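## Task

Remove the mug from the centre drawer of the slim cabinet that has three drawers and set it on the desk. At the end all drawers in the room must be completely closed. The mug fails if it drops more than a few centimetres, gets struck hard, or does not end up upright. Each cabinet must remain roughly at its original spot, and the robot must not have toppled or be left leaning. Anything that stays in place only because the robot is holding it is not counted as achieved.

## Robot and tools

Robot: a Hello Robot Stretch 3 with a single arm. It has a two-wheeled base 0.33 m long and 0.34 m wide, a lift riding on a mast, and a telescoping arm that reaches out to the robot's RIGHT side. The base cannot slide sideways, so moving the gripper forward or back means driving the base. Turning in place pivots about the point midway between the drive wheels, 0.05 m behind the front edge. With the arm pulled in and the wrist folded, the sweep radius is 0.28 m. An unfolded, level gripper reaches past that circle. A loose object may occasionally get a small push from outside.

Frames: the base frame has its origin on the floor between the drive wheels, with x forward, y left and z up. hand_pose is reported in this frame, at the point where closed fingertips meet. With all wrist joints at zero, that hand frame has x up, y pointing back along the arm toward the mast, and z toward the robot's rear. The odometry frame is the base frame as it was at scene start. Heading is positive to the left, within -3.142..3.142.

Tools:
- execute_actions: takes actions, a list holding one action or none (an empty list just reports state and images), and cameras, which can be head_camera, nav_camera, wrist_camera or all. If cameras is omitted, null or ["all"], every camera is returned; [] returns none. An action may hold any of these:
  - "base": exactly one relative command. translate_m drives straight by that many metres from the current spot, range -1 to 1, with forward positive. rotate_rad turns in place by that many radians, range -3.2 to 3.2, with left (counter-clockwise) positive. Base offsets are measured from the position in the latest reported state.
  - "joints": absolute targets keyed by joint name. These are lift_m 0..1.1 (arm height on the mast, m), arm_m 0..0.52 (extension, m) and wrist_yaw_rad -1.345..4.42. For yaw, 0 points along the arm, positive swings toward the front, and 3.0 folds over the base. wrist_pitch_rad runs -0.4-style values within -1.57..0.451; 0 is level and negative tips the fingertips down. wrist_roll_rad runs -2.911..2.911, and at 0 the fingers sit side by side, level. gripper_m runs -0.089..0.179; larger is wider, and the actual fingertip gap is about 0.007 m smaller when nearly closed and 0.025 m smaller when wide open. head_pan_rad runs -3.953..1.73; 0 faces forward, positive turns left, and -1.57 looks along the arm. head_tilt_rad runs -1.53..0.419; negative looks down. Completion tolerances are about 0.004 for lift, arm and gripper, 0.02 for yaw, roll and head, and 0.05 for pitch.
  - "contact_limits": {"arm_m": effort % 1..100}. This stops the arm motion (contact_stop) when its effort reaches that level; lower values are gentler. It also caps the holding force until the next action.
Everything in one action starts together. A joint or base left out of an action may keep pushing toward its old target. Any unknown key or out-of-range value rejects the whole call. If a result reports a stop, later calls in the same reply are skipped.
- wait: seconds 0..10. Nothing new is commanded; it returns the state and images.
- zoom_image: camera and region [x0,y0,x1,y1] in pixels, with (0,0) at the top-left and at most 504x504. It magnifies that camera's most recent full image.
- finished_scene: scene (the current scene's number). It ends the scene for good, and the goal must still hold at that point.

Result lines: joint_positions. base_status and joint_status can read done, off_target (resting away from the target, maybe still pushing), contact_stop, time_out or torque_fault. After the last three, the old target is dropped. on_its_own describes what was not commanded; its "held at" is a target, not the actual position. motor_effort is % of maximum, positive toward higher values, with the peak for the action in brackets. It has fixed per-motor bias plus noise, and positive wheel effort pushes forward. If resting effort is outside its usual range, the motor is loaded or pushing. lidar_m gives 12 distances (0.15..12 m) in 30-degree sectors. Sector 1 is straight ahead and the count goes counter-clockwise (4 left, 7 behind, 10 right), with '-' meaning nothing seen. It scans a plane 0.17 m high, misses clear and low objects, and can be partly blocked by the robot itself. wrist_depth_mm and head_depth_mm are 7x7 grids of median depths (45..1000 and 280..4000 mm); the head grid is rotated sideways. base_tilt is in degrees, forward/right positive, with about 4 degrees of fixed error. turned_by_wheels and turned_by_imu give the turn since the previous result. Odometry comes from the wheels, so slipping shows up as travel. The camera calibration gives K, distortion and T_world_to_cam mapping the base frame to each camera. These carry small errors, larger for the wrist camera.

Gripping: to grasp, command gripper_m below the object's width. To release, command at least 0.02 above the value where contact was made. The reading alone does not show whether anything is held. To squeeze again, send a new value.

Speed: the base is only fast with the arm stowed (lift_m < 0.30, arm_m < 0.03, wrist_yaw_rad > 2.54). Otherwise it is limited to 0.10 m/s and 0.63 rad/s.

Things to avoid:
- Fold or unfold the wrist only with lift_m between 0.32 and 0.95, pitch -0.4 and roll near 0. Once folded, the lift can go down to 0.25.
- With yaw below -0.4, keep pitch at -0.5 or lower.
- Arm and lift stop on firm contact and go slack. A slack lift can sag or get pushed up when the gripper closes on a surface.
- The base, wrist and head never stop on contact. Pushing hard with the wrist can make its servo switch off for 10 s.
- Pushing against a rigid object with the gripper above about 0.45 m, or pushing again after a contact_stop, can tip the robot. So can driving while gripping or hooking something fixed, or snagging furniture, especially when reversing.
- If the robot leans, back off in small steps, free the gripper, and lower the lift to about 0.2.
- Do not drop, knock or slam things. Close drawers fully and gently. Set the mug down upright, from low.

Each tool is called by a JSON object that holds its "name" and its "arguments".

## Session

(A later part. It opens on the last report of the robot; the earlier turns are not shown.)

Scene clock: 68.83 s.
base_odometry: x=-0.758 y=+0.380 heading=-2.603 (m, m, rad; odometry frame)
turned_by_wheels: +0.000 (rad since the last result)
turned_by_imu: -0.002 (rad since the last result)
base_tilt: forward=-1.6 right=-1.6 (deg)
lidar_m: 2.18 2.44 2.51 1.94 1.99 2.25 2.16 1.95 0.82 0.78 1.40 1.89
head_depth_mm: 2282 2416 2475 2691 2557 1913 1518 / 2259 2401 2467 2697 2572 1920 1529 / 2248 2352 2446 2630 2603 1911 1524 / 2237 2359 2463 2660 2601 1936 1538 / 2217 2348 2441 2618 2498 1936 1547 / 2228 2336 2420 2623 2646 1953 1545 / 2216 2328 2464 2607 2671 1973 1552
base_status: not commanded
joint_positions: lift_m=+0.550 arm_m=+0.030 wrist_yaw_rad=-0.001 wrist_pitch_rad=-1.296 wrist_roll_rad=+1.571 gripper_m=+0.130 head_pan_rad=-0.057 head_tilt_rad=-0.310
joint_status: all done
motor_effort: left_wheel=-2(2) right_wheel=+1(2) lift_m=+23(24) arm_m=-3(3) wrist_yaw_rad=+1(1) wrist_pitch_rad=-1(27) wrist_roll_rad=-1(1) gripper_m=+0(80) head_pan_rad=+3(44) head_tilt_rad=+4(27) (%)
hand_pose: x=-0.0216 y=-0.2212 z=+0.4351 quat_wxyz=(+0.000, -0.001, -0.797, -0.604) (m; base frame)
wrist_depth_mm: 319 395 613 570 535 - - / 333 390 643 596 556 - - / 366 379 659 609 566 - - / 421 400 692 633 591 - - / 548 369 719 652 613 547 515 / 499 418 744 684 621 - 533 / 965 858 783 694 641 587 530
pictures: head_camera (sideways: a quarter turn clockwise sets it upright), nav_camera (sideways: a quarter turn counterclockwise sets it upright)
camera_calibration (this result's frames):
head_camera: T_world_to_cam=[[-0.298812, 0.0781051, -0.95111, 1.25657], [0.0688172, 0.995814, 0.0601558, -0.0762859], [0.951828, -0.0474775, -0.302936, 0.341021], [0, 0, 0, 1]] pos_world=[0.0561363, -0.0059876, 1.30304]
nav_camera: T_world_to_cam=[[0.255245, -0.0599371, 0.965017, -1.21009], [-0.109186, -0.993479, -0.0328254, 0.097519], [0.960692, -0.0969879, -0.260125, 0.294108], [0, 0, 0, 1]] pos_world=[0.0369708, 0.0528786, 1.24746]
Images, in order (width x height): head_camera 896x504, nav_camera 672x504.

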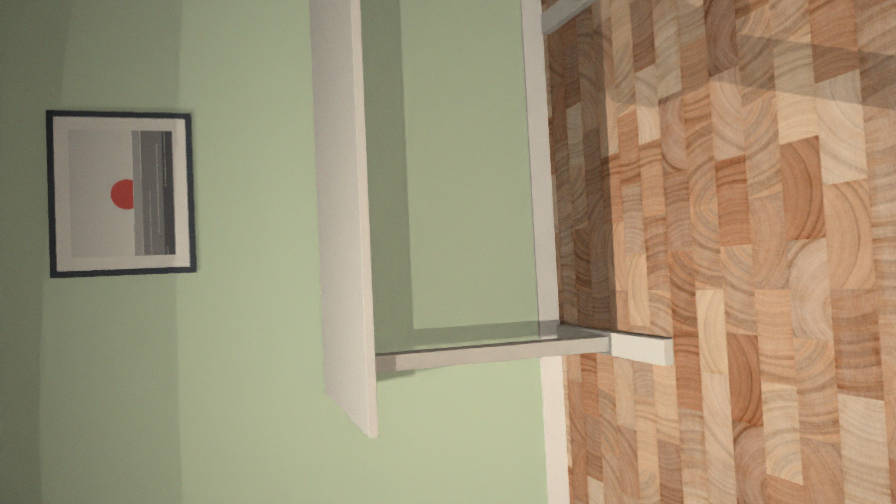

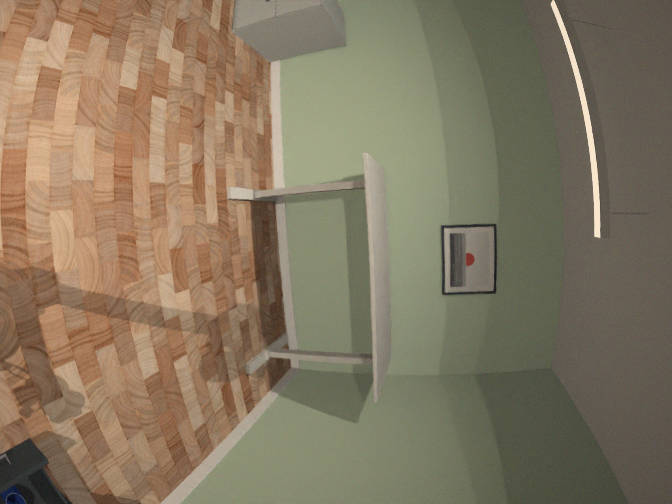

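{"name": "execute_actions", "arguments": {"actions": [{"base": {"translate_m": 0.047}, "joints": {"arm_m": 0.385, "wrist_pitch_rad": -1.1, "wrist_roll_rad": 0.0, "wrist_yaw_rad": -0.4, "gripper_m": 0.14, "head_pan_rad": -1.57, "head_tilt_rad": -1.0}}], "cameras": ["head_camera", "wrist_camera"]}}

Scene clock: 78.90 s.
base_odometry: x=-0.799 y=+0.356 heading=-2.603 (m, m, rad; odometry frame)
turned_by_wheels: +0.000 (rad since the last result)
turned_by_imu: -0.002 (rad since the last result)
base_tilt: forward=-1.5 right=-1.6 (deg)
lidar_m: 2.12 2.41 2.50 1.95 1.99 2.29 2.21 1.94 0.82 0.78 1.40 1.89
head_depth_mm: 1309 1542 1630 1484 1321 1216 - / 1274 1151 1061 1216 1298 1197 - / 1273 1152 1063 1195 1281 1214 - / 1279 1161 1066 1232 1285 1217 1123 / 1299 1223 1169 1477 1325 1223 1115 / 1297 1522 1690 1510 1352 1226 1116 / 1291 1526 1697 1528 1355 1229 1121
base_status: done
joint_positions: lift_m=+0.550 arm_m=+0.385 wrist_yaw_rad=-0.399 wrist_pitch_rad=-1.109 wrist_roll_rad=+0.003 gripper_m=+0.140 head_pan_rad=-1.563 head_tilt_rad=-0.987
joint_status: all done
motor_effort: left_wheel=-2(1) right_wheel=+2(5) lift_m=+23(23) arm_m=+3(4) wrist_yaw_rad=-2(3) wrist_pitch_rad=+3(3) wrist_roll_rad=-2(4) gripper_m=+0(45) head_pan_rad=-4(48) head_tilt_rad=-4(27) (%)
hand_pose: x=-0.0575 y=-0.6149 z=+0.4482 quat_wxyz=(+0.515, +0.245, -0.663, -0.485) (m; base frame)
wrist_depth_mm: 191 211 231 289 415 749 720 / 223 241 435 447 432 693 685 / 273 399 425 431 419 669 650 / 656 407 415 406 412 637 616 / 620 610 391 385 393 320 608 / 600 344 377 372 361 - 604 / 576 561 365 306 257 560 563
pictures: head_camera (sideways: a quarter turn clockwise sets it upright), wrist_camera
camera_calibration (this result's frames):
head_camera: T_world_to_cam=[[0.0544885, 0.832693, -0.551048, 0.732895], [0.998451, -0.0392273, 0.0394519, -0.0549568], [0.0112352, -0.552344, -0.83354, 1.03703], [0, 0, 0, 1]] pos_world=[0.0032862, -0.0396364, 1.27043]
wrist_camera: T_world_to_cam=[[-0.927344, 0.374199, 0.00282138, 0.169373], [0.360432, 0.895203, -0.262108, 0.720078], [-0.100606, -0.242048, -0.965034, 0.439083], [0, 0, 0, 1]] pos_world=[-0.0582975, -0.601716, 0.611991]
Images, in order (width x height): head_camera 896x504, wrist_camera 644x364.

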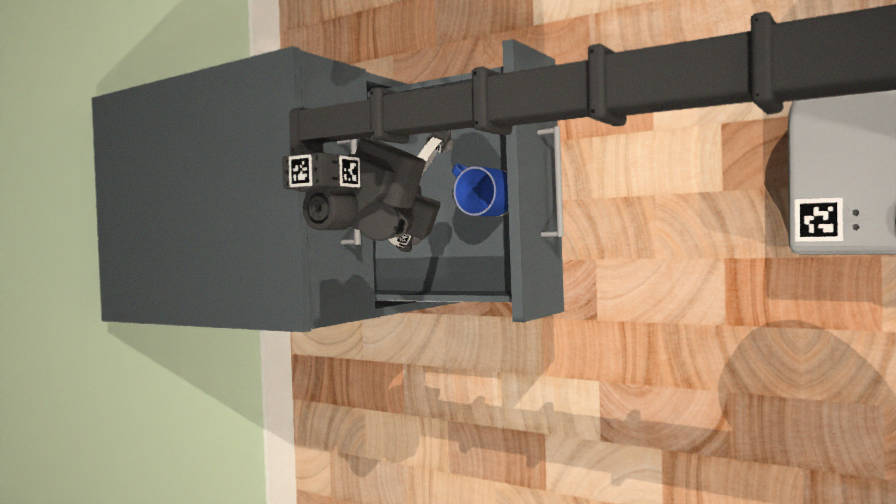

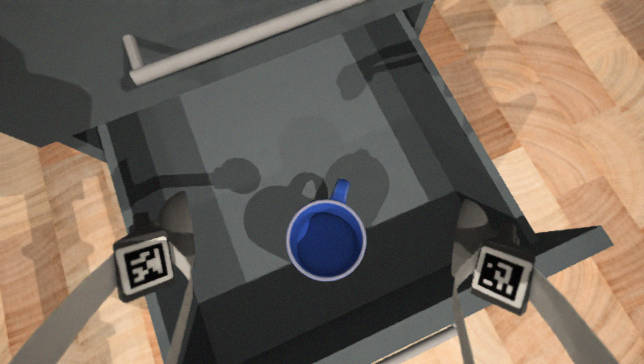

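{"name": "execute_actions", "arguments": {"actions": [{"base": {"translate_m": -0.008}, "joints": {"arm_m": 0.395, "lift_m": 0.43}}], "cameras": ["head_camera", "wrist_camera"]}}

Scene clock: 82.80 s.
base_odometry: x=-0.792 y=+0.360 heading=-2.603 (m, m, rad; odometry frame)
turned_by_wheels: +0.000 (rad since the last result)
turned_by_imu: -0.001 (rad since the last result)
base_tilt: forward=-1.6 right=-1.6 (deg)
lidar_m: 2.14 2.41 2.50 1.94 1.99 2.29 2.19 1.95 0.81 0.78 1.40 1.90
head_depth_mm: 1307 1540 1646 1481 1313 1209 1112 / 1280 1150 1068 1197 1295 - - / 1273 1155 1060 1180 1282 1217 - / 1276 1161 1070 1238 1283 1214 1121 / 1282 1222 1133 1462 1328 1216 1113 / 1292 1530 1702 1507 1351 1226 1119 / 1289 1528 1713 1517 1357 1231 1118
base_status: done
joint_positions: lift_m=+0.430 arm_m=+0.395 wrist_yaw_rad=-0.399 wrist_pitch_rad=-1.109 wrist_roll_rad=+0.003 gripper_m=+0.140 head_pan_rad=-1.563 head_tilt_rad=-0.987
joint_status: all done
motor_effort: left_wheel=-1(4) right_wheel=+0(4) lift_m=+14(21) arm_m=+3(4) wrist_yaw_rad=-1(3) wrist_pitch_rad=+3(3) wrist_roll_rad=-2(3) gripper_m=+1(0) head_pan_rad=-4(4) head_tilt_rad=-4(4) (%)
hand_pose: x=-0.0575 y=-0.6249 z=+0.3289 quat_wxyz=(+0.515, +0.245, -0.663, -0.485) (m; base frame)
wrist_depth_mm: 298 320 322 324 320 250 585 / 306 313 313 312 305 243 556 / 271 296 295 299 296 262 526 / 245 283 282 285 283 277 213 / 224 272 274 262 273 273 216 / 204 259 264 256 264 - 184 / 197 252 254 253 230 169 133
pictures: head_camera (sideways: a quarter turn clockwise sets it upright), wrist_camera
camera_calibration (this result's frames):
head_camera: T_world_to_cam=[[0.0545364, 0.832691, -0.551046, 0.732892], [0.998449, -0.0392847, 0.0394517, -0.0549566], [0.0112034, -0.552343, -0.833542, 1.03703], [0, 0, 0, 1]] pos_world=[0.00328392, -0.0396362, 1.27043]
wrist_camera: T_world_to_cam=[[-0.927344, 0.374199, 0.00282165, 0.173454], [0.360431, 0.895199, -0.262122, 0.697751], [-0.100612, -0.24206, -0.965031, 0.321453], [0, 0, 0, 1]] pos_world=[-0.0582979, -0.611722, 0.492618]
Images, in order (width x height): head_camera 896x504, wrist_camera 644x364.

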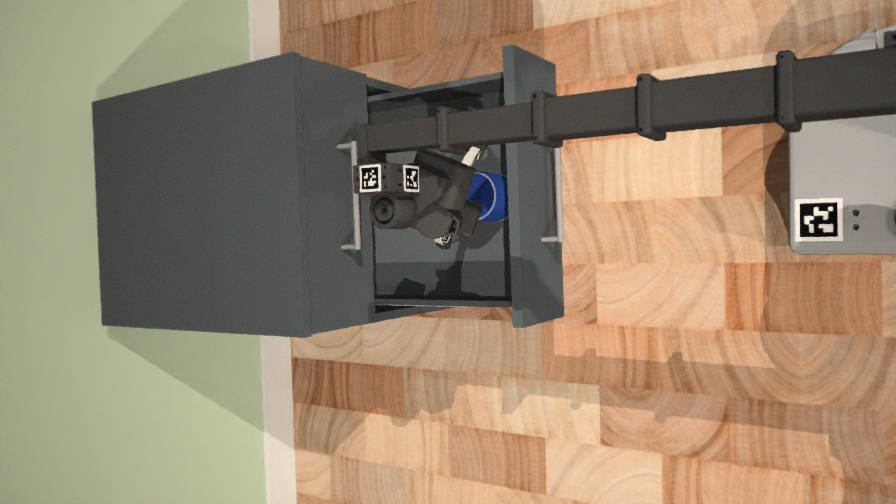

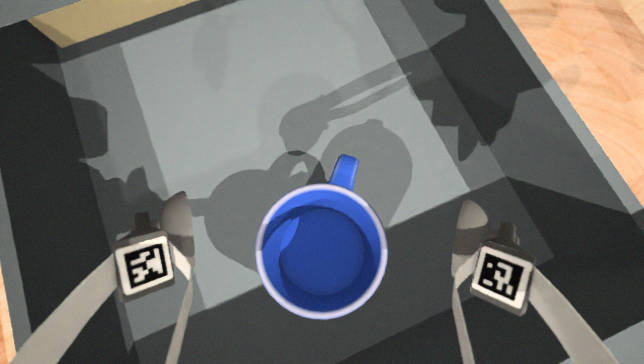

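{"name": "execute_actions", "arguments": {"actions": [{"joints": {"arm_m": 0.39, "lift_m": 0.363, "gripper_m": 0.125}}], "cameras": ["head_camera", "wrist_camera"]}}

Scene clock: 85.63 s.
base_odometry: x=-0.792 y=+0.360 heading=-2.603 (m, m, rad; odometry frame)
turned_by_wheels: +0.000 (rad since the last result)
turned_by_imu: -0.001 (rad since the last result)
base_tilt: forward=-1.6 right=-1.6 (deg)
lidar_m: 2.14 2.41 2.50 1.95 1.99 2.29 2.20 1.95 0.82 0.78 1.40 1.90
head_depth_mm: 1305 1546 1639 1476 1309 1207 1115 / 1274 1150 1069 1214 1294 1191 - / 1275 1158 1065 - 1280 1210 - / 1272 1165 1071 1245 1286 1215 1124 / 1291 1225 1131 1467 1319 1217 1112 / 1291 1540 1696 1504 1352 1222 1117 / 1288 1522 1696 1511 1357 1232 1121
base_status: not commanded
joint_positions: lift_m=+0.363 arm_m=+0.390 wrist_yaw_rad=-0.399 wrist_pitch_rad=-1.109 wrist_roll_rad=+0.003 gripper_m=+0.125 head_pan_rad=-1.563 head_tilt_rad=-0.987
joint_status: all done
motor_effort: left_wheel=-1(1) right_wheel=+1(1) lift_m=+14(15) arm_m=-3(3) wrist_yaw_rad=-1(1) wrist_pitch_rad=+3(3) wrist_roll_rad=-2(2) gripper_m=+0(59) head_pan_rad=-4(4) head_tilt_rad=-4(5) (%)
hand_pose: x=-0.0575 y=-0.6205 z=+0.2619 quat_wxyz=(+0.515, +0.245, -0.663, -0.485) (m; base frame)
wrist_depth_mm: 249 246 246 247 245 220 166 / 239 235 235 235 235 231 176 / 226 228 225 149 222 221 188 / 214 215 213 176 214 214 202 / 207 208 148 198 156 205 205 / 199 197 165 191 195 - 172 / 185 193 192 137 191 160 126
pictures: head_camera (sideways: a quarter turn clockwise sets it upright), wrist_camera
camera_calibration (this result's frames):
head_camera: T_world_to_cam=[[0.0545365, 0.832691, -0.551046, 0.732892], [0.998449, -0.0392849, 0.0394517, -0.0549566], [0.0112033, -0.552343, -0.833542, 1.03703], [0, 0, 0, 1]] pos_world=[0.00328391, -0.0396362, 1.27043]
wrist_camera: T_world_to_cam=[[-0.927344, 0.374199, 0.00282164, 0.171992], [0.36043, 0.895199, -0.262122, 0.676238], [-0.100612, -0.24206, -0.965031, 0.257855], [0, 0, 0, 1]] pos_world=[-0.0582979, -0.607311, 0.42561]
Images, in order (width x height): head_camera 896x504, wrist_camera 644x364.

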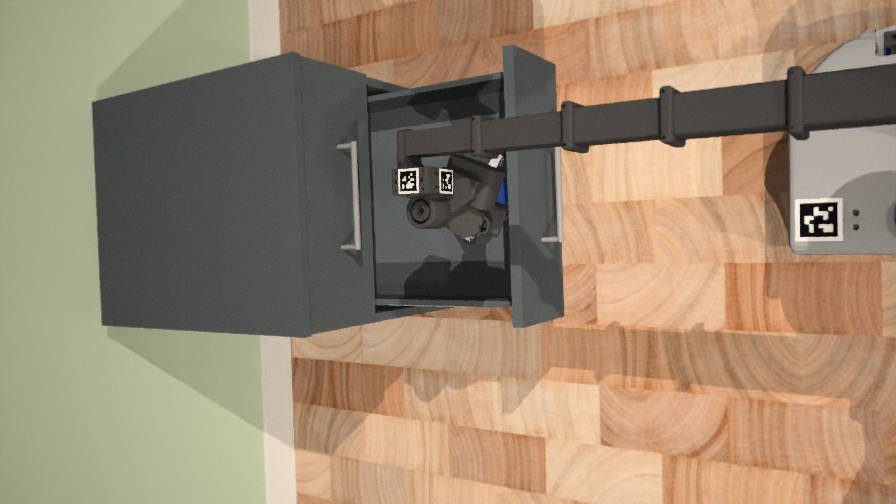

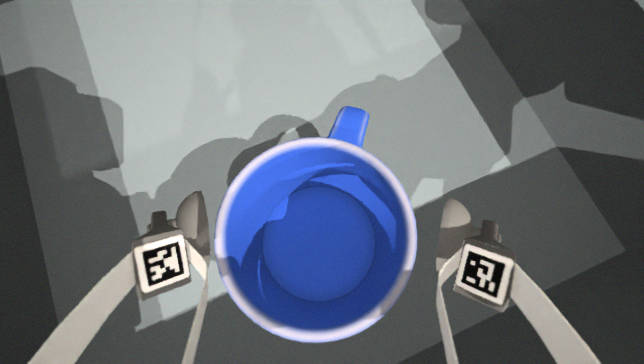

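{"name": "execute_actions", "arguments": {"actions": [{"joints": {"lift_m": 0.357}}], "cameras": []}}

{"name": "execute_actions", "arguments": {"actions": [{"joints": {"gripper_m": 0.03}}], "cameras": ["wrist_camera"]}}

Scene clock: 87.87 s.
base_odometry: x=-0.792 y=+0.360 heading=-2.603 (m, m, rad; odometry frame)
turned_by_wheels: +0.000 (rad since the last result)
turned_by_imu: -0.001 (rad since the last result)
base_tilt: forward=-1.6 right=-1.6 (deg)
lidar_m: 2.14 2.41 2.50 1.95 1.99 2.29 2.20 1.94 0.82 0.78 1.40 1.89
head_depth_mm: 1307 1541 1653 1479 1310 1203 1109 / 1275 1150 1067 1217 1296 1198 - / 1275 1158 1067 - 1276 1212 - / 1278 1165 1069 1246 1283 1216 1126 / 1286 1220 1131 1465 1323 1223 1115 / 1300 1530 1690 1508 1359 1227 1117 / 1293 1522 1705 1516 1358 1229 1119
base_status: not commanded
joint_positions: lift_m=+0.357 arm_m=+0.390 wrist_yaw_rad=-0.399 wrist_pitch_rad=-1.109 wrist_roll_rad=+0.003 gripper_m=+0.125 head_pan_rad=-1.563 head_tilt_rad=-0.987
joint_status: all done
motor_effort: left_wheel=-2(2) right_wheel=+2(2) lift_m=+13(13) arm_m=-3(3) wrist_yaw_rad=-2(1) wrist_pitch_rad=+3(3) wrist_roll_rad=-2(2) gripper_m=+0(0) head_pan_rad=-4(3) head_tilt_rad=-4(4) (%)
hand_pose: x=-0.0575 y=-0.6205 z=+0.2559 quat_wxyz=(+0.515, +0.245, -0.663, -0.485) (m; base frame)
wrist_depth_mm: 238 239 239 237 236 220 166 / 229 229 229 227 228 224 177 / 218 219 216 140 218 217 187 / 211 210 158 174 206 209 203 / 202 202 147 193 156 199 199 / 194 191 141 186 164 - 172 / 183 186 185 132 185 160 126
pictures: none
No camera images: the call's "cameras" was empty. Leave "cameras" out to get every camera's image.

Scene clock: 89.30 s.
base_odometry: x=-0.792 y=+0.360 heading=-2.603 (m, m, rad; odometry frame)
turned_by_wheels: +0.000 (rad since the last result)
turned_by_imu: +0.000 (rad since the last result)
base_tilt: forward=-1.6 right=-1.6 (deg)
lidar_m: 2.14 2.42 2.51 1.94 1.99 2.28 2.20 1.95 0.81 0.78 1.40 1.90
head_depth_mm: 1302 1547 1640 1473 1307 1204 1113 / 1277 1149 1072 1211 1293 1197 - / 1278 1158 1070 - 1276 1208 - / 1279 1165 1065 1251 1288 1217 1120 / 1276 1222 1133 1453 1325 1219 1113 / 1292 1533 1696 1517 1351 1221 1118 / 1291 1527 1702 1523 1356 1231 1120
base_status: not commanded
joint_positions: lift_m=+0.357 arm_m=+0.390 wrist_yaw_rad=-0.399 wrist_pitch_rad=-1.112 wrist_roll_rad=+0.003 gripper_m=+0.031 head_pan_rad=-1.563 head_tilt_rad=-0.987
joint_status: all done
motor_effort: left_wheel=-2(2) right_wheel=+1(2) lift_m=+15(15) arm_m=-2(3) wrist_yaw_rad=-2(2) wrist_pitch_rad=+4(5) wrist_roll_rad=-2(2) gripper_m=-17(93) head_pan_rad=-4(4) head_tilt_rad=-5(4) (%)
hand_pose: x=-0.0573 y=-0.6198 z=+0.2556 quat_wxyz=(+0.514, +0.246, -0.663, -0.485) (m; base frame)
wrist_depth_mm: 239 238 237 236 237 222 166 / 230 227 227 227 226 223 176 / 218 217 217 144 215 216 187 / 210 208 172 195 165 206 202 / 200 200 138 190 144 198 196 / 193 193 190 183 189 191 169 / 186 185 185 185 184 161 126
pictures: wrist_camera
camera_calibration (this result's frames):
wrist_camera: T_world_to_cam=[[-0.927499, 0.373813, 0.00298103, 0.171701], [0.360287, 0.896007, -0.259546, 0.673726], [-0.0996927, -0.239654, -0.965726, 0.253669], [0, 0, 0, 1]] pos_world=[-0.0581935, -0.607055, 0.419326]
Images, in order (width x height): wrist_camera 644x364.

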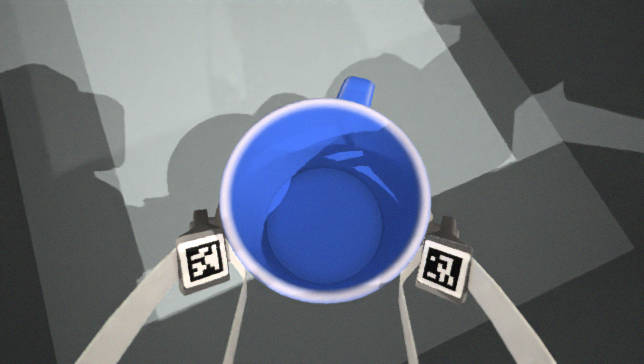

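{"name": "execute_actions", "arguments": {"actions": [{"joints": {"lift_m": 0.385}}], "cameras": ["wrist_camera"]}}

Scene clock: 91.03 s.
base_odometry: x=-0.792 y=+0.360 heading=-2.603 (m, m, rad; odometry frame)
turned_by_wheels: +0.000 (rad since the last result)
turned_by_imu: +0.000 (rad since the last result)
base_tilt: forward=-1.7 right=-1.5 (deg)
lidar_m: 2.14 2.42 2.49 1.94 1.99 2.28 2.20 1.95 0.82 0.78 1.40 1.90
head_depth_mm: 1305 1544 1641 1477 1311 1206 1114 / 1279 1154 1066 1213 1281 1209 - / 1271 1156 1066 - 1282 1210 - / 1276 1167 1072 1246 1287 1217 1126 / 1281 1223 1135 1461 1327 1218 1110 / 1300 1532 1691 1509 1352 1222 1117 / 1289 1529 1699 1520 1357 1230 1116
base_status: not commanded
joint_positions: lift_m=+0.385 arm_m=+0.390 wrist_yaw_rad=-0.399 wrist_pitch_rad=-1.116 wrist_roll_rad=+0.003 gripper_m=+0.031 head_pan_rad=-1.563 head_tilt_rad=-0.987
joint_status: all done
motor_effort: left_wheel=-2(2) right_wheel=+1(1) lift_m=+25(25) arm_m=-2(2) wrist_yaw_rad=-2(1) wrist_pitch_rad=+5(5) wrist_roll_rad=-2(2) gripper_m=-17(17) head_pan_rad=-3(3) head_tilt_rad=-4(4) (%)
hand_pose: x=-0.0569 y=-0.6188 z=+0.2825 quat_wxyz=(+0.513, +0.248, -0.662, -0.487) (m; base frame)
wrist_depth_mm: 270 269 270 267 266 220 178 / 257 256 257 258 257 238 177 / 247 247 246 144 243 242 189 / 234 238 171 196 164 235 203 / 225 226 138 190 142 226 216 / 205 220 217 181 214 217 166 / 189 211 210 211 207 157 125
pictures: wrist_camera
camera_calibration (this result's frames):
wrist_camera: T_world_to_cam=[[-0.927504, 0.373802, 0.00291418, 0.171648], [0.360717, 0.897027, -0.255395, 0.679205], [-0.0980812, -0.235828, -0.966833, 0.282737], [0, 0, 0, 1]] pos_world=[-0.0580655, -0.60675, 0.446325]
Images, in order (width x height): wrist_camera 644x364.

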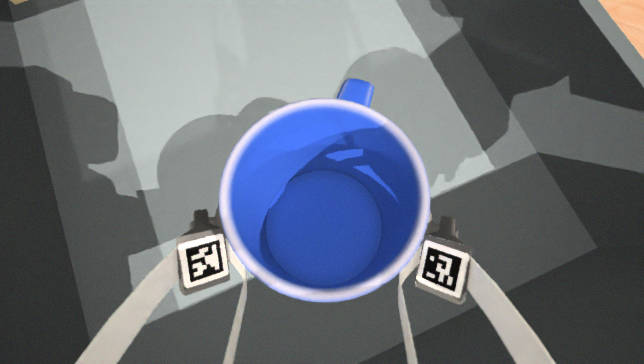

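{"name": "execute_actions", "arguments": {"actions": [{"joints": {"lift_m": 0.54}}], "cameras": ["wrist_camera"]}}

Scene clock: 94.03 s.
base_odometry: x=-0.792 y=+0.360 heading=-2.603 (m, m, rad; odometry frame)
turned_by_wheels: +0.000 (rad since the last result)
turned_by_imu: -0.001 (rad since the last result)
base_tilt: forward=-1.6 right=-1.5 (deg)
lidar_m: 2.14 2.41 2.51 1.94 1.99 2.29 2.20 1.95 0.82 0.78 1.40 1.89
head_depth_mm: 1305 1550 1642 1479 1322 1209 1108 / 1277 1150 1062 1243 1298 1195 - / 1274 1159 1057 1199 1274 1209 - / 1271 1161 1070 1244 1286 1210 1126 / 1276 1222 1130 1459 1328 1215 1111 / 1298 1528 1682 1528 1347 1223 1121 / 1289 1532 1698 1517 1362 1231 1121
base_status: not commanded
joint_positions: lift_m=+0.540 arm_m=+0.390 wrist_yaw_rad=-0.399 wrist_pitch_rad=-1.117 wrist_roll_rad=+0.003 gripper_m=+0.031 head_pan_rad=-1.563 head_tilt_rad=-0.987
joint_status: all done
motor_effort: left_wheel=-1(1) right_wheel=+2(1) lift_m=+25(24) arm_m=-2(2) wrist_yaw_rad=-1(1) wrist_pitch_rad=+5(5) wrist_roll_rad=-2(2) gripper_m=-17(17) head_pan_rad=-4(4) head_tilt_rad=-4(4) (%)
hand_pose: x=-0.0568 y=-0.6187 z=+0.4375 quat_wxyz=(+0.513, +0.248, -0.662, -0.487) (m; base frame)
wrist_depth_mm: 186 204 220 280 406 721 704 / 218 247 430 436 416 691 663 / 265 410 417 144 354 662 649 / 647 373 171 195 164 615 622 / 603 354 139 189 142 338 593 / 583 560 361 182 276 246 566 / 571 309 355 312 237 554 548
pictures: wrist_camera
camera_calibration (this result's frames):
wrist_camera: T_world_to_cam=[[-0.927504, 0.373802, 0.00290658, 0.171201], [0.360765, 0.89714, -0.254927, 0.718537], [-0.0978995, -0.235397, -0.966956, 0.43292], [0, 0, 0, 1]] pos_world=[-0.058051, -0.606716, 0.601292]
Images, in order (width x height): wrist_camera 644x364.

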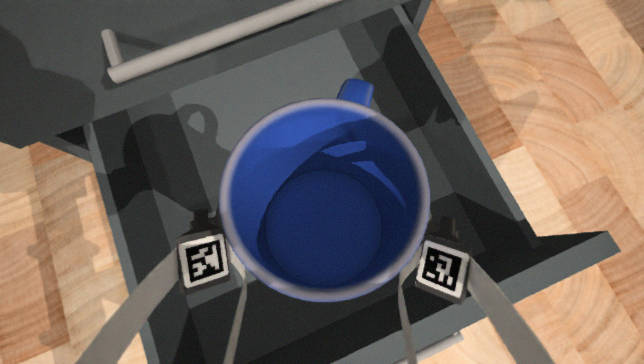

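{"name": "execute_actions", "arguments": {"actions": [{"base": {"translate_m": 1.0}, "joints": {"lift_m": 1.1, "wrist_pitch_rad": -0.9, "wrist_yaw_rad": 0.0, "head_pan_rad": 0.0, "head_tilt_rad": -0.55}}], "cameras": ["head_camera", "wrist_camera"]}}

Scene clock: 108.67 s.
base_odometry: x=-1.650 y=-0.153 heading=-2.603 (m, m, rad; odometry frame)
turned_by_wheels: +0.000 (rad since the last result)
turned_by_imu: -0.008 (rad since the last result)
base_tilt: forward=-1.6 right=-1.6 (deg)
lidar_m: 1.15 1.61 1.78 2.41 2.40 2.70 3.18 1.15 1.18 1.34 1.39 1.46
head_depth_mm: 1316 1394 916 1790 1822 1486 1263 / 1324 1385 924 1785 1829 1497 1270 / 1321 1395 931 1780 1837 1505 1267 / 1312 1383 888 1784 1842 1510 1276 / 1318 1388 897 1784 1807 1519 1279 / 1313 1392 905 1354 1751 1522 1282 / 1309 1418 916 1768 1883 1535 1288
base_status: done
joint_positions: lift_m=+1.099 arm_m=+0.390 wrist_yaw_rad=-0.002 wrist_pitch_rad=-0.931 wrist_roll_rad=+0.003 gripper_m=+0.031 head_pan_rad=-0.007 head_tilt_rad=-0.556
joint_status: all done
motor_effort: left_wheel=-1(2) right_wheel=+1(7) lift_m=+25(25) arm_m=-2(2) wrist_yaw_rad=+2(5) wrist_pitch_rad=+9(8) wrist_roll_rad=-2(2) gripper_m=-17(17) head_pan_rad=+4(45) head_tilt_rad=+2(22) (%)
hand_pose: x=-0.0219 y=-0.6689 z=+1.0181 quat_wxyz=(+0.631, +0.316, -0.633, -0.319) (m; base frame)
wrist_depth_mm: 857 833 829 848 834 876 868 / - - - 992 - - 949 / - - - 143 - - 907 / - - 170 195 164 - 940 / - - 138 190 143 - 933 / - - - 183 - - - / - - - - - - -
pictures: head_camera (sideways: a quarter turn clockwise sets it upright), wrist_camera
camera_calibration (this result's frames):
head_camera: T_world_to_cam=[[-0.525451, 0.0646663, -0.848363, 1.1239], [0.0332866, 0.997907, 0.0554485, -0.0699222], [0.850172, 0.000896413, -0.526504, 0.632568], [0, 0, 0, 1]] pos_world=[0.0550912, -0.00346978, 1.2904]
wrist_camera: T_world_to_cam=[[-0.999902, -0.0127519, 0.00574505, -0.0423577], [-0.0139834, 0.90315, -0.429097, 1.07205], [0.000283158, -0.429135, -0.90324, 0.793662], [0, 0, 0, 1]] pos_world=[-0.0275874, -0.628173, 1.17712]
Images, in order (width x height): head_camera 896x504, wrist_camera 644x364.

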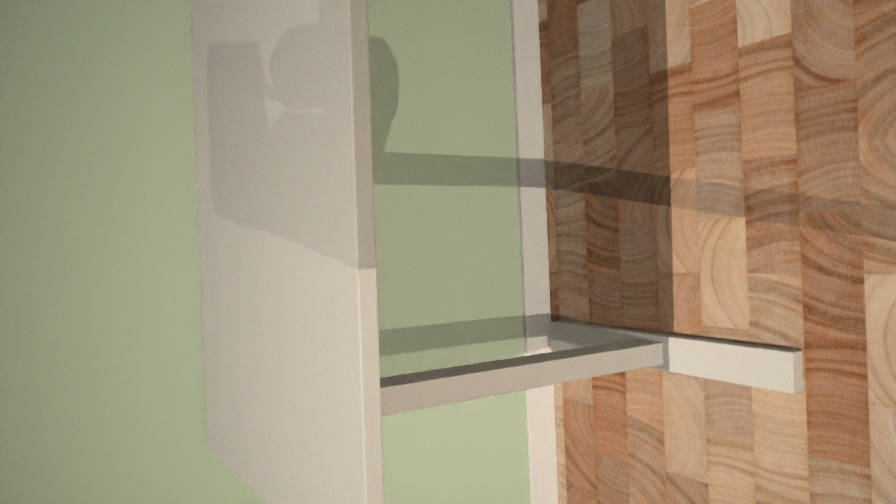

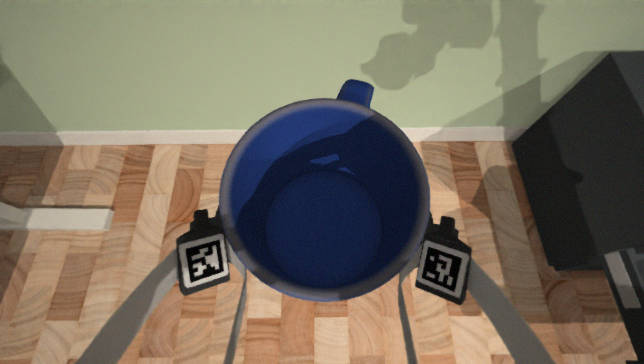

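{"name": "execute_actions", "arguments": {"actions": [{"base": {"translate_m": 0.19}, "joints": {"arm_m": 0.52, "wrist_pitch_rad": -0.83}}], "cameras": []}}

{"name": "execute_actions", "arguments": {"actions": [{"base": {"rotate_rad": 1.45}, "joints": {"head_pan_rad": -1.57, "head_tilt_rad": -0.45}}], "cameras": ["head_camera", "wrist_camera"]}}

Scene clock: 113.00 s.
base_odometry: x=-1.813 y=-0.251 heading=-2.603 (m, m, rad; odometry frame)
turned_by_wheels: +0.000 (rad since the last result)
turned_by_imu: -0.002 (rad since the last result)
base_tilt: forward=-1.6 right=-1.6 (deg)
lidar_m: 0.97 0.97 1.69 2.42 2.41 2.71 3.37 1.29 1.39 1.33 1.33 1.34
head_depth_mm: 1158 1241 866 705 1711 1485 1263 / 1158 1237 870 710 1709 1488 1264 / 1159 1235 880 716 1724 1504 1274 / 1158 1247 889 692 1724 1511 1277 / 1154 1238 897 697 1728 1511 1277 / 1147 1239 907 702 1250 1444 1261 / 1153 1240 915 707 1721 1530 1294
base_status: done
joint_positions: lift_m=+1.099 arm_m=+0.520 wrist_yaw_rad=-0.002 wrist_pitch_rad=-0.864 wrist_roll_rad=+0.003 gripper_m=+0.031 head_pan_rad=-0.007 head_tilt_rad=-0.556
joint_status: all done
motor_effort: left_wheel=-1(2) right_wheel=+1(6) lift_m=+24(25) arm_m=+3(4) wrist_yaw_rad=+2(2) wrist_pitch_rad=+10(12) wrist_roll_rad=-2(2) gripper_m=-17(16) head_pan_rad=+4(3) head_tilt_rad=+2(3) (%)
hand_pose: x=-0.0218 y=-0.8128 z=+1.0275 quat_wxyz=(+0.641, +0.295, -0.643, -0.297) (m; base frame)
wrist_depth_mm: 654 660 661 652 681 647 669 / 759 795 763 764 797 790 783 / 955 969 904 145 892 995 987 / - - 171 197 163 - - / - - 143 189 151 - - / - - - 180 - - - / - - - - - - -
pictures: none
No camera images: the call's "cameras" was empty. Leave "cameras" out to get every camera's image.

Scene clock: 116.40 s.
base_odometry: x=-1.813 y=-0.251 heading=-1.153 (m, m, rad; odometry frame)
turned_by_wheels: +1.450 (rad since the last result)
turned_by_imu: +1.454 (rad since the last result)
base_tilt: forward=-1.6 right=-1.6 (deg)
lidar_m: 1.69 2.40 2.43 3.35 1.29 1.29 1.34 1.34 1.33 1.38 0.97 1.70
head_depth_mm: - 1315 1149 746 1719 1612 1340 / 1150 1303 1163 754 1694 1630 1351 / 1144 - 809 758 1663 1632 1358 / 1163 1250 1109 764 1641 1648 1364 / 1151 1235 1203 772 1605 1654 1362 / 1143 1226 1225 776 1572 1657 1334 / 1129 1211 1239 784 1064 1228 1341
base_status: done
joint_positions: lift_m=+1.099 arm_m=+0.520 wrist_yaw_rad=-0.001 wrist_pitch_rad=-0.864 wrist_roll_rad=+0.003 gripper_m=+0.031 head_pan_rad=-1.563 head_tilt_rad=-0.458
joint_status: all done
motor_effort: left_wheel=-1(7) right_wheel=+2(8) lift_m=+24(24) arm_m=+3(3) wrist_yaw_rad=+1(2) wrist_pitch_rad=+10(10) wrist_roll_rad=-2(2) gripper_m=-17(17) head_pan_rad=-4(44) head_tilt_rad=+3(10) (%)
hand_pose: x=-0.0217 y=-0.8128 z=+1.0275 quat_wxyz=(+0.641, +0.295, -0.643, -0.297) (m; base frame)
wrist_depth_mm: 354 359 358 357 356 351 355 / 320 320 316 317 312 318 320 / 291 287 288 145 282 287 286 / 261 264 171 196 162 260 261 / 241 240 144 190 151 238 241 / 224 224 219 180 215 224 221 / 208 208 206 206 206 206 206
pictures: head_camera (sideways: a quarter turn clockwise sets it upright), wrist_camera
camera_calibration (this result's frames):
head_camera: T_world_to_cam=[[0.0574737, 0.440297, -0.896011, 1.18249], [0.998249, -0.0127765, 0.0577533, -0.0788163], [0.0139807, -0.897762, -0.44026, 0.525451], [0, 0, 0, 1]] pos_world=[0.00337009, -0.049924, 1.29541]
wrist_camera: T_world_to_cam=[[-0.999885, -0.0135798, 0.0067374, -0.0457879], [-0.0151403, 0.872387, -0.488581, 1.24221], [0.000757202, -0.488626, -0.872493, 0.660472], [0, 0, 0, 1]] pos_world=[-0.0274752, -0.761587, 1.18349]
Images, in order (width x height): head_camera 896x504, wrist_camera 644x364.

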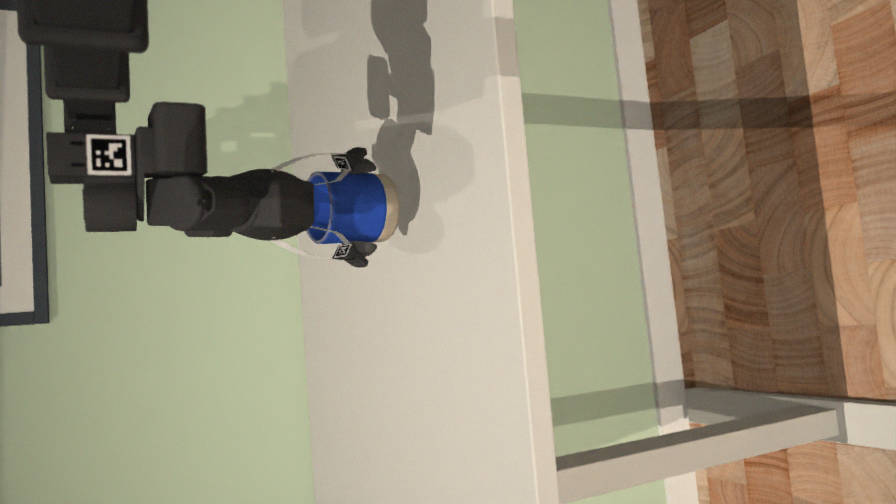

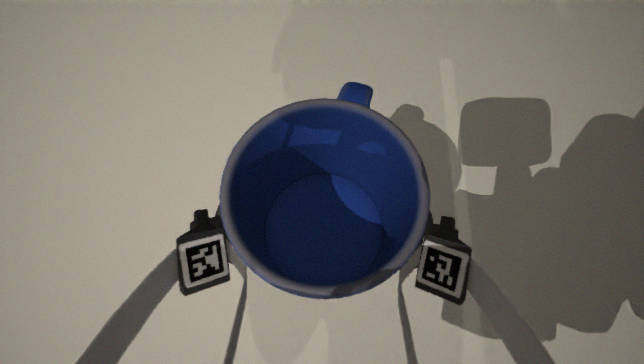

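{"name": "execute_actions", "arguments": {"actions": [{"joints": {"wrist_pitch_rad": -1.05}}], "cameras": ["head_camera", "wrist_camera"]}}

Scene clock: 118.17 s.
base_odometry: x=-1.813 y=-0.251 heading=-1.153 (m, m, rad; odometry frame)
turned_by_wheels: +0.000 (rad since the last result)
turned_by_imu: +0.000 (rad since the last result)
base_tilt: forward=-1.5 right=-1.5 (deg)
lidar_m: 1.69 2.41 2.43 3.36 1.29 1.30 1.34 1.35 1.33 1.37 0.97 1.70
head_depth_mm: - 1314 1147 745 1718 1618 1342 / 1154 1304 1165 751 1695 1636 1358 / 1140 - 1090 732 1663 1648 1358 / 1166 1254 1111 744 1635 1641 1359 / 1155 1241 1212 770 1609 1661 1368 / 1141 1235 1220 778 1585 1650 1334 / 1124 1215 1238 783 1063 1219 1343
base_status: not commanded
joint_positions: lift_m=+1.099 arm_m=+0.520 wrist_yaw_rad=-0.001 wrist_pitch_rad=-1.067 wrist_roll_rad=+0.003 gripper_m=+0.031 head_pan_rad=-1.563 head_tilt_rad=-0.458
joint_status: all done
motor_effort: left_wheel=-1(1) right_wheel=+1(2) lift_m=+25(24) arm_m=+3(3) wrist_yaw_rad=+2(1) wrist_pitch_rad=+5(9) wrist_roll_rad=-2(2) gripper_m=-17(17) head_pan_rad=-3(3) head_tilt_rad=+3(3) (%)
hand_pose: x=-0.0217 y=-0.7672 z=+1.0019 quat_wxyz=(+0.608, +0.359, -0.609, -0.361) (m; base frame)
wrist_depth_mm: 261 262 263 261 262 262 258 / 249 249 246 246 246 246 245 / 234 234 236 144 232 233 233 / 224 224 170 196 163 221 221 / 215 214 143 189 150 213 210 / 204 204 202 181 199 203 201 / 196 194 196 196 195 195 194
pictures: head_camera (sideways: a quarter turn clockwise sets it upright), wrist_camera
camera_calibration (this result's frames):
head_camera: T_world_to_cam=[[0.0574737, 0.440296, -0.896011, 1.18249], [0.998249, -0.0127765, 0.0577533, -0.0788163], [0.0139807, -0.897762, -0.44026, 0.52545], [0, 0, 0, 1]] pos_world=[0.00337009, -0.049924, 1.29541]
wrist_camera: T_world_to_cam=[[-0.999888, -0.014475, 0.00367381, -0.0425902], [-0.0149085, 0.953149, -0.302135, 1.06507], [0.000871706, -0.302156, -0.953258, 0.884412], [0, 0, 0, 1]] pos_world=[-0.0274778, -0.74856, 1.16503]
Images, in order (width x height): head_camera 896x504, wrist_camera 644x364.

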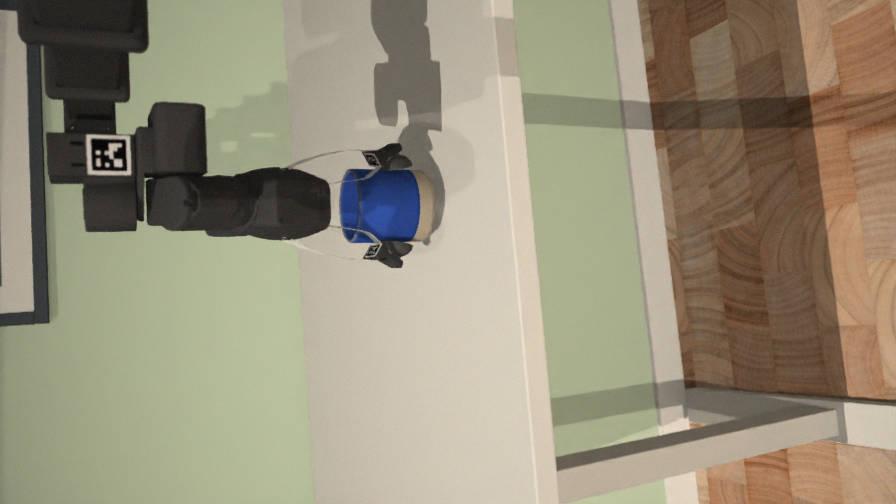

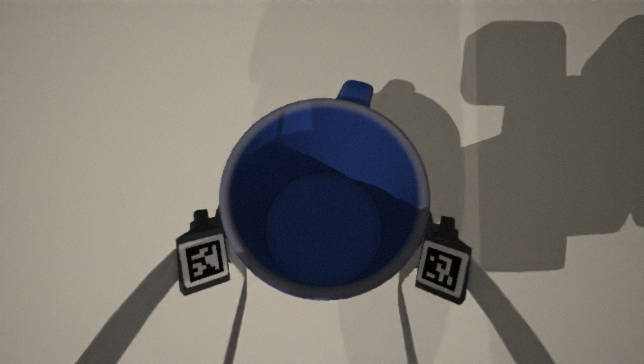

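{"name": "execute_actions", "arguments": {"actions": [{"joints": {"lift_m": 1.087}}], "cameras": ["wrist_camera"]}}

Scene clock: 119.80 s.
base_odometry: x=-1.813 y=-0.251 heading=-1.153 (m, m, rad; odometry frame)
turned_by_wheels: +0.000 (rad since the last result)
turned_by_imu: +0.000 (rad since the last result)
base_tilt: forward=-1.6 right=-1.6 (deg)
lidar_m: 1.70 2.41 2.43 3.37 1.29 1.30 1.34 1.35 1.33 1.38 0.97 1.70
head_depth_mm: 1163 1330 1149 747 1721 1623 1344 / 1165 1311 1162 751 1699 1627 1350 / 1167 - 1090 731 1671 1634 1355 / 1164 1251 1149 739 1644 1651 1365 / 1152 1242 1208 768 1618 1658 1367 / 1138 1224 1229 777 1582 1657 1337 / 1126 1211 1245 784 1063 1217 1342
base_status: not commanded
joint_positions: lift_m=+1.087 arm_m=+0.520 wrist_yaw_rad=-0.001 wrist_pitch_rad=-1.068 wrist_roll_rad=+0.003 gripper_m=+0.031 head_pan_rad=-1.563 head_tilt_rad=-0.458
joint_status: all done
motor_effort: left_wheel=-2(1) right_wheel=+2(1) lift_m=+15(23) arm_m=+3(3) wrist_yaw_rad=+1(1) wrist_pitch_rad=+5(5) wrist_roll_rad=-2(2) gripper_m=-17(17) head_pan_rad=-4(4) head_tilt_rad=+3(3) (%)
hand_pose: x=-0.0217 y=-0.7670 z=+0.9897 quat_wxyz=(+0.608, +0.359, -0.609, -0.361) (m; base frame)
wrist_depth_mm: 246 245 247 243 245 246 243 / 234 233 234 233 232 232 230 / 222 222 220 144 215 219 220 / 210 211 171 197 163 209 208 / 202 200 143 188 150 198 198 / 192 192 190 181 187 190 190 / 185 184 183 182 184 182 181
pictures: wrist_camera
camera_calibration (this result's frames):
wrist_camera: T_world_to_cam=[[-0.999889, -0.0144776, 0.00365758, -0.0425277], [-0.0149069, 0.953464, -0.301139, 1.06041], [0.000872381, -0.30116, -0.953573, 0.873947], [0, 0, 0, 1]] pos_world=[-0.0274778, -0.748484, 1.15286]
Images, in order (width x height): wrist_camera 644x364.

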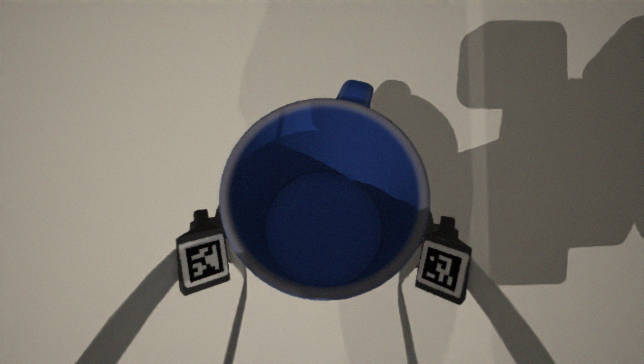

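Mug is within a millimetre or two of the desk. Release.

{"name": "execute_actions", "arguments": {"actions": [{"joints": {"gripper_m": 0.14}}], "cameras": ["head_camera", "wrist_camera"]}}

Scene clock: 122.20 s.
base_odometry: x=-1.813 y=-0.251 heading=-1.153 (m, m, rad; odometry frame)
turned_by_wheels: +0.000 (rad since the last result)
turned_by_imu: -0.001 (rad since the last result)
base_tilt: forward=-1.6 right=-1.5 (deg)
lidar_m: 1.70 2.41 2.43 3.38 1.29 1.29 1.34 1.35 1.33 1.37 0.97 1.70
head_depth_mm: 1165 1333 1150 746 1729 1627 1340 / 1164 1308 1168 749 1705 1625 1346 / 1162 - 1050 740 1669 1635 1357 / 1169 1249 1190 735 1634 1642 1362 / 1151 1245 1206 771 1607 1657 1365 / 1139 1223 1225 776 1580 1658 1336 / 1129 1210 1243 785 1058 1225 1342
base_status: not commanded
joint_positions: lift_m=+1.087 arm_m=+0.520 wrist_yaw_rad=-0.001 wrist_pitch_rad=-1.061 wrist_roll_rad=+0.003 gripper_m=+0.140 head_pan_rad=-1.563 head_tilt_rad=-0.458
joint_status: all done
motor_effort: left_wheel=-2(2) right_wheel=+1(1) lift_m=+16(15) arm_m=+3(3) wrist_yaw_rad=+1(2) wrist_pitch_rad=+3(5) wrist_roll_rad=-2(2) gripper_m=+0(81) head_pan_rad=-5(4) head_tilt_rad=+3(3) (%)
hand_pose: x=-0.0217 y=-0.7686 z=+0.9905 quat_wxyz=(+0.609, +0.357, -0.610, -0.359) (m; base frame)
wrist_depth_mm: 250 251 249 250 247 248 247 / 238 235 238 234 235 234 234 / 224 224 224 142 222 221 221 / 212 212 178 199 168 210 211 / 203 205 183 193 193 204 200 / 195 191 190 180 190 - 191 / 186 184 184 185 183 183 183
pictures: head_camera (sideways: a quarter turn clockwise sets it upright), wrist_camera
camera_calibration (this result's frames):
head_camera: T_world_to_cam=[[0.0574737, 0.440296, -0.896011, 1.18249], [0.998249, -0.0127765, 0.0577533, -0.0788163], [0.0139807, -0.897762, -0.44026, 0.52545], [0, 0, 0, 1]] pos_world=[0.00337009, -0.049924, 1.29541]
wrist_camera: T_world_to_cam=[[-0.999889, -0.014448, 0.00376886, -0.0426444], [-0.0149064, 0.951274, -0.307985, 1.06735], [0.00086455, -0.308007, -0.951384, 0.866711], [0, 0, 0, 1]] pos_world=[-0.0274786, -0.749007, 1.15346]
Images, in order (width x height): head_camera 896x504, wrist_camera 644x364.

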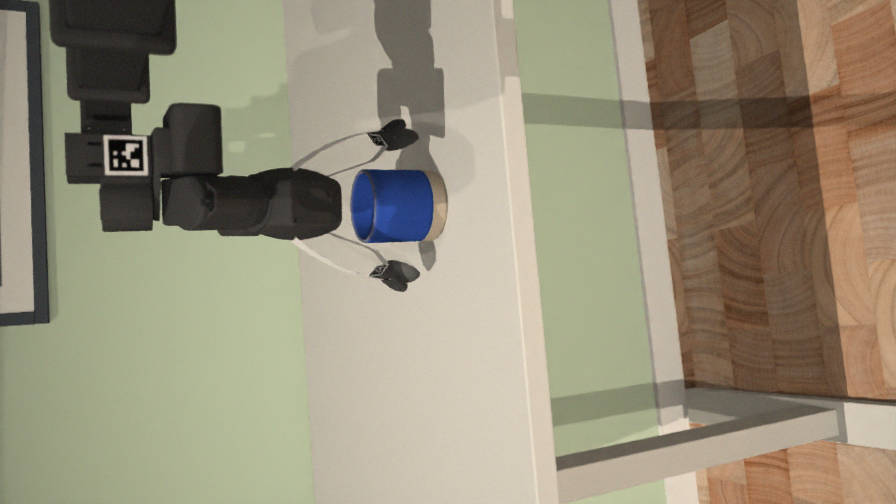

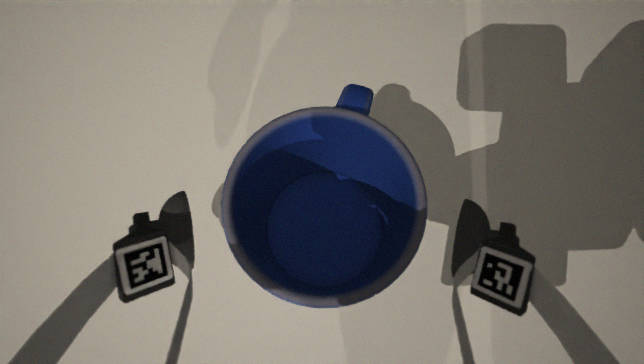

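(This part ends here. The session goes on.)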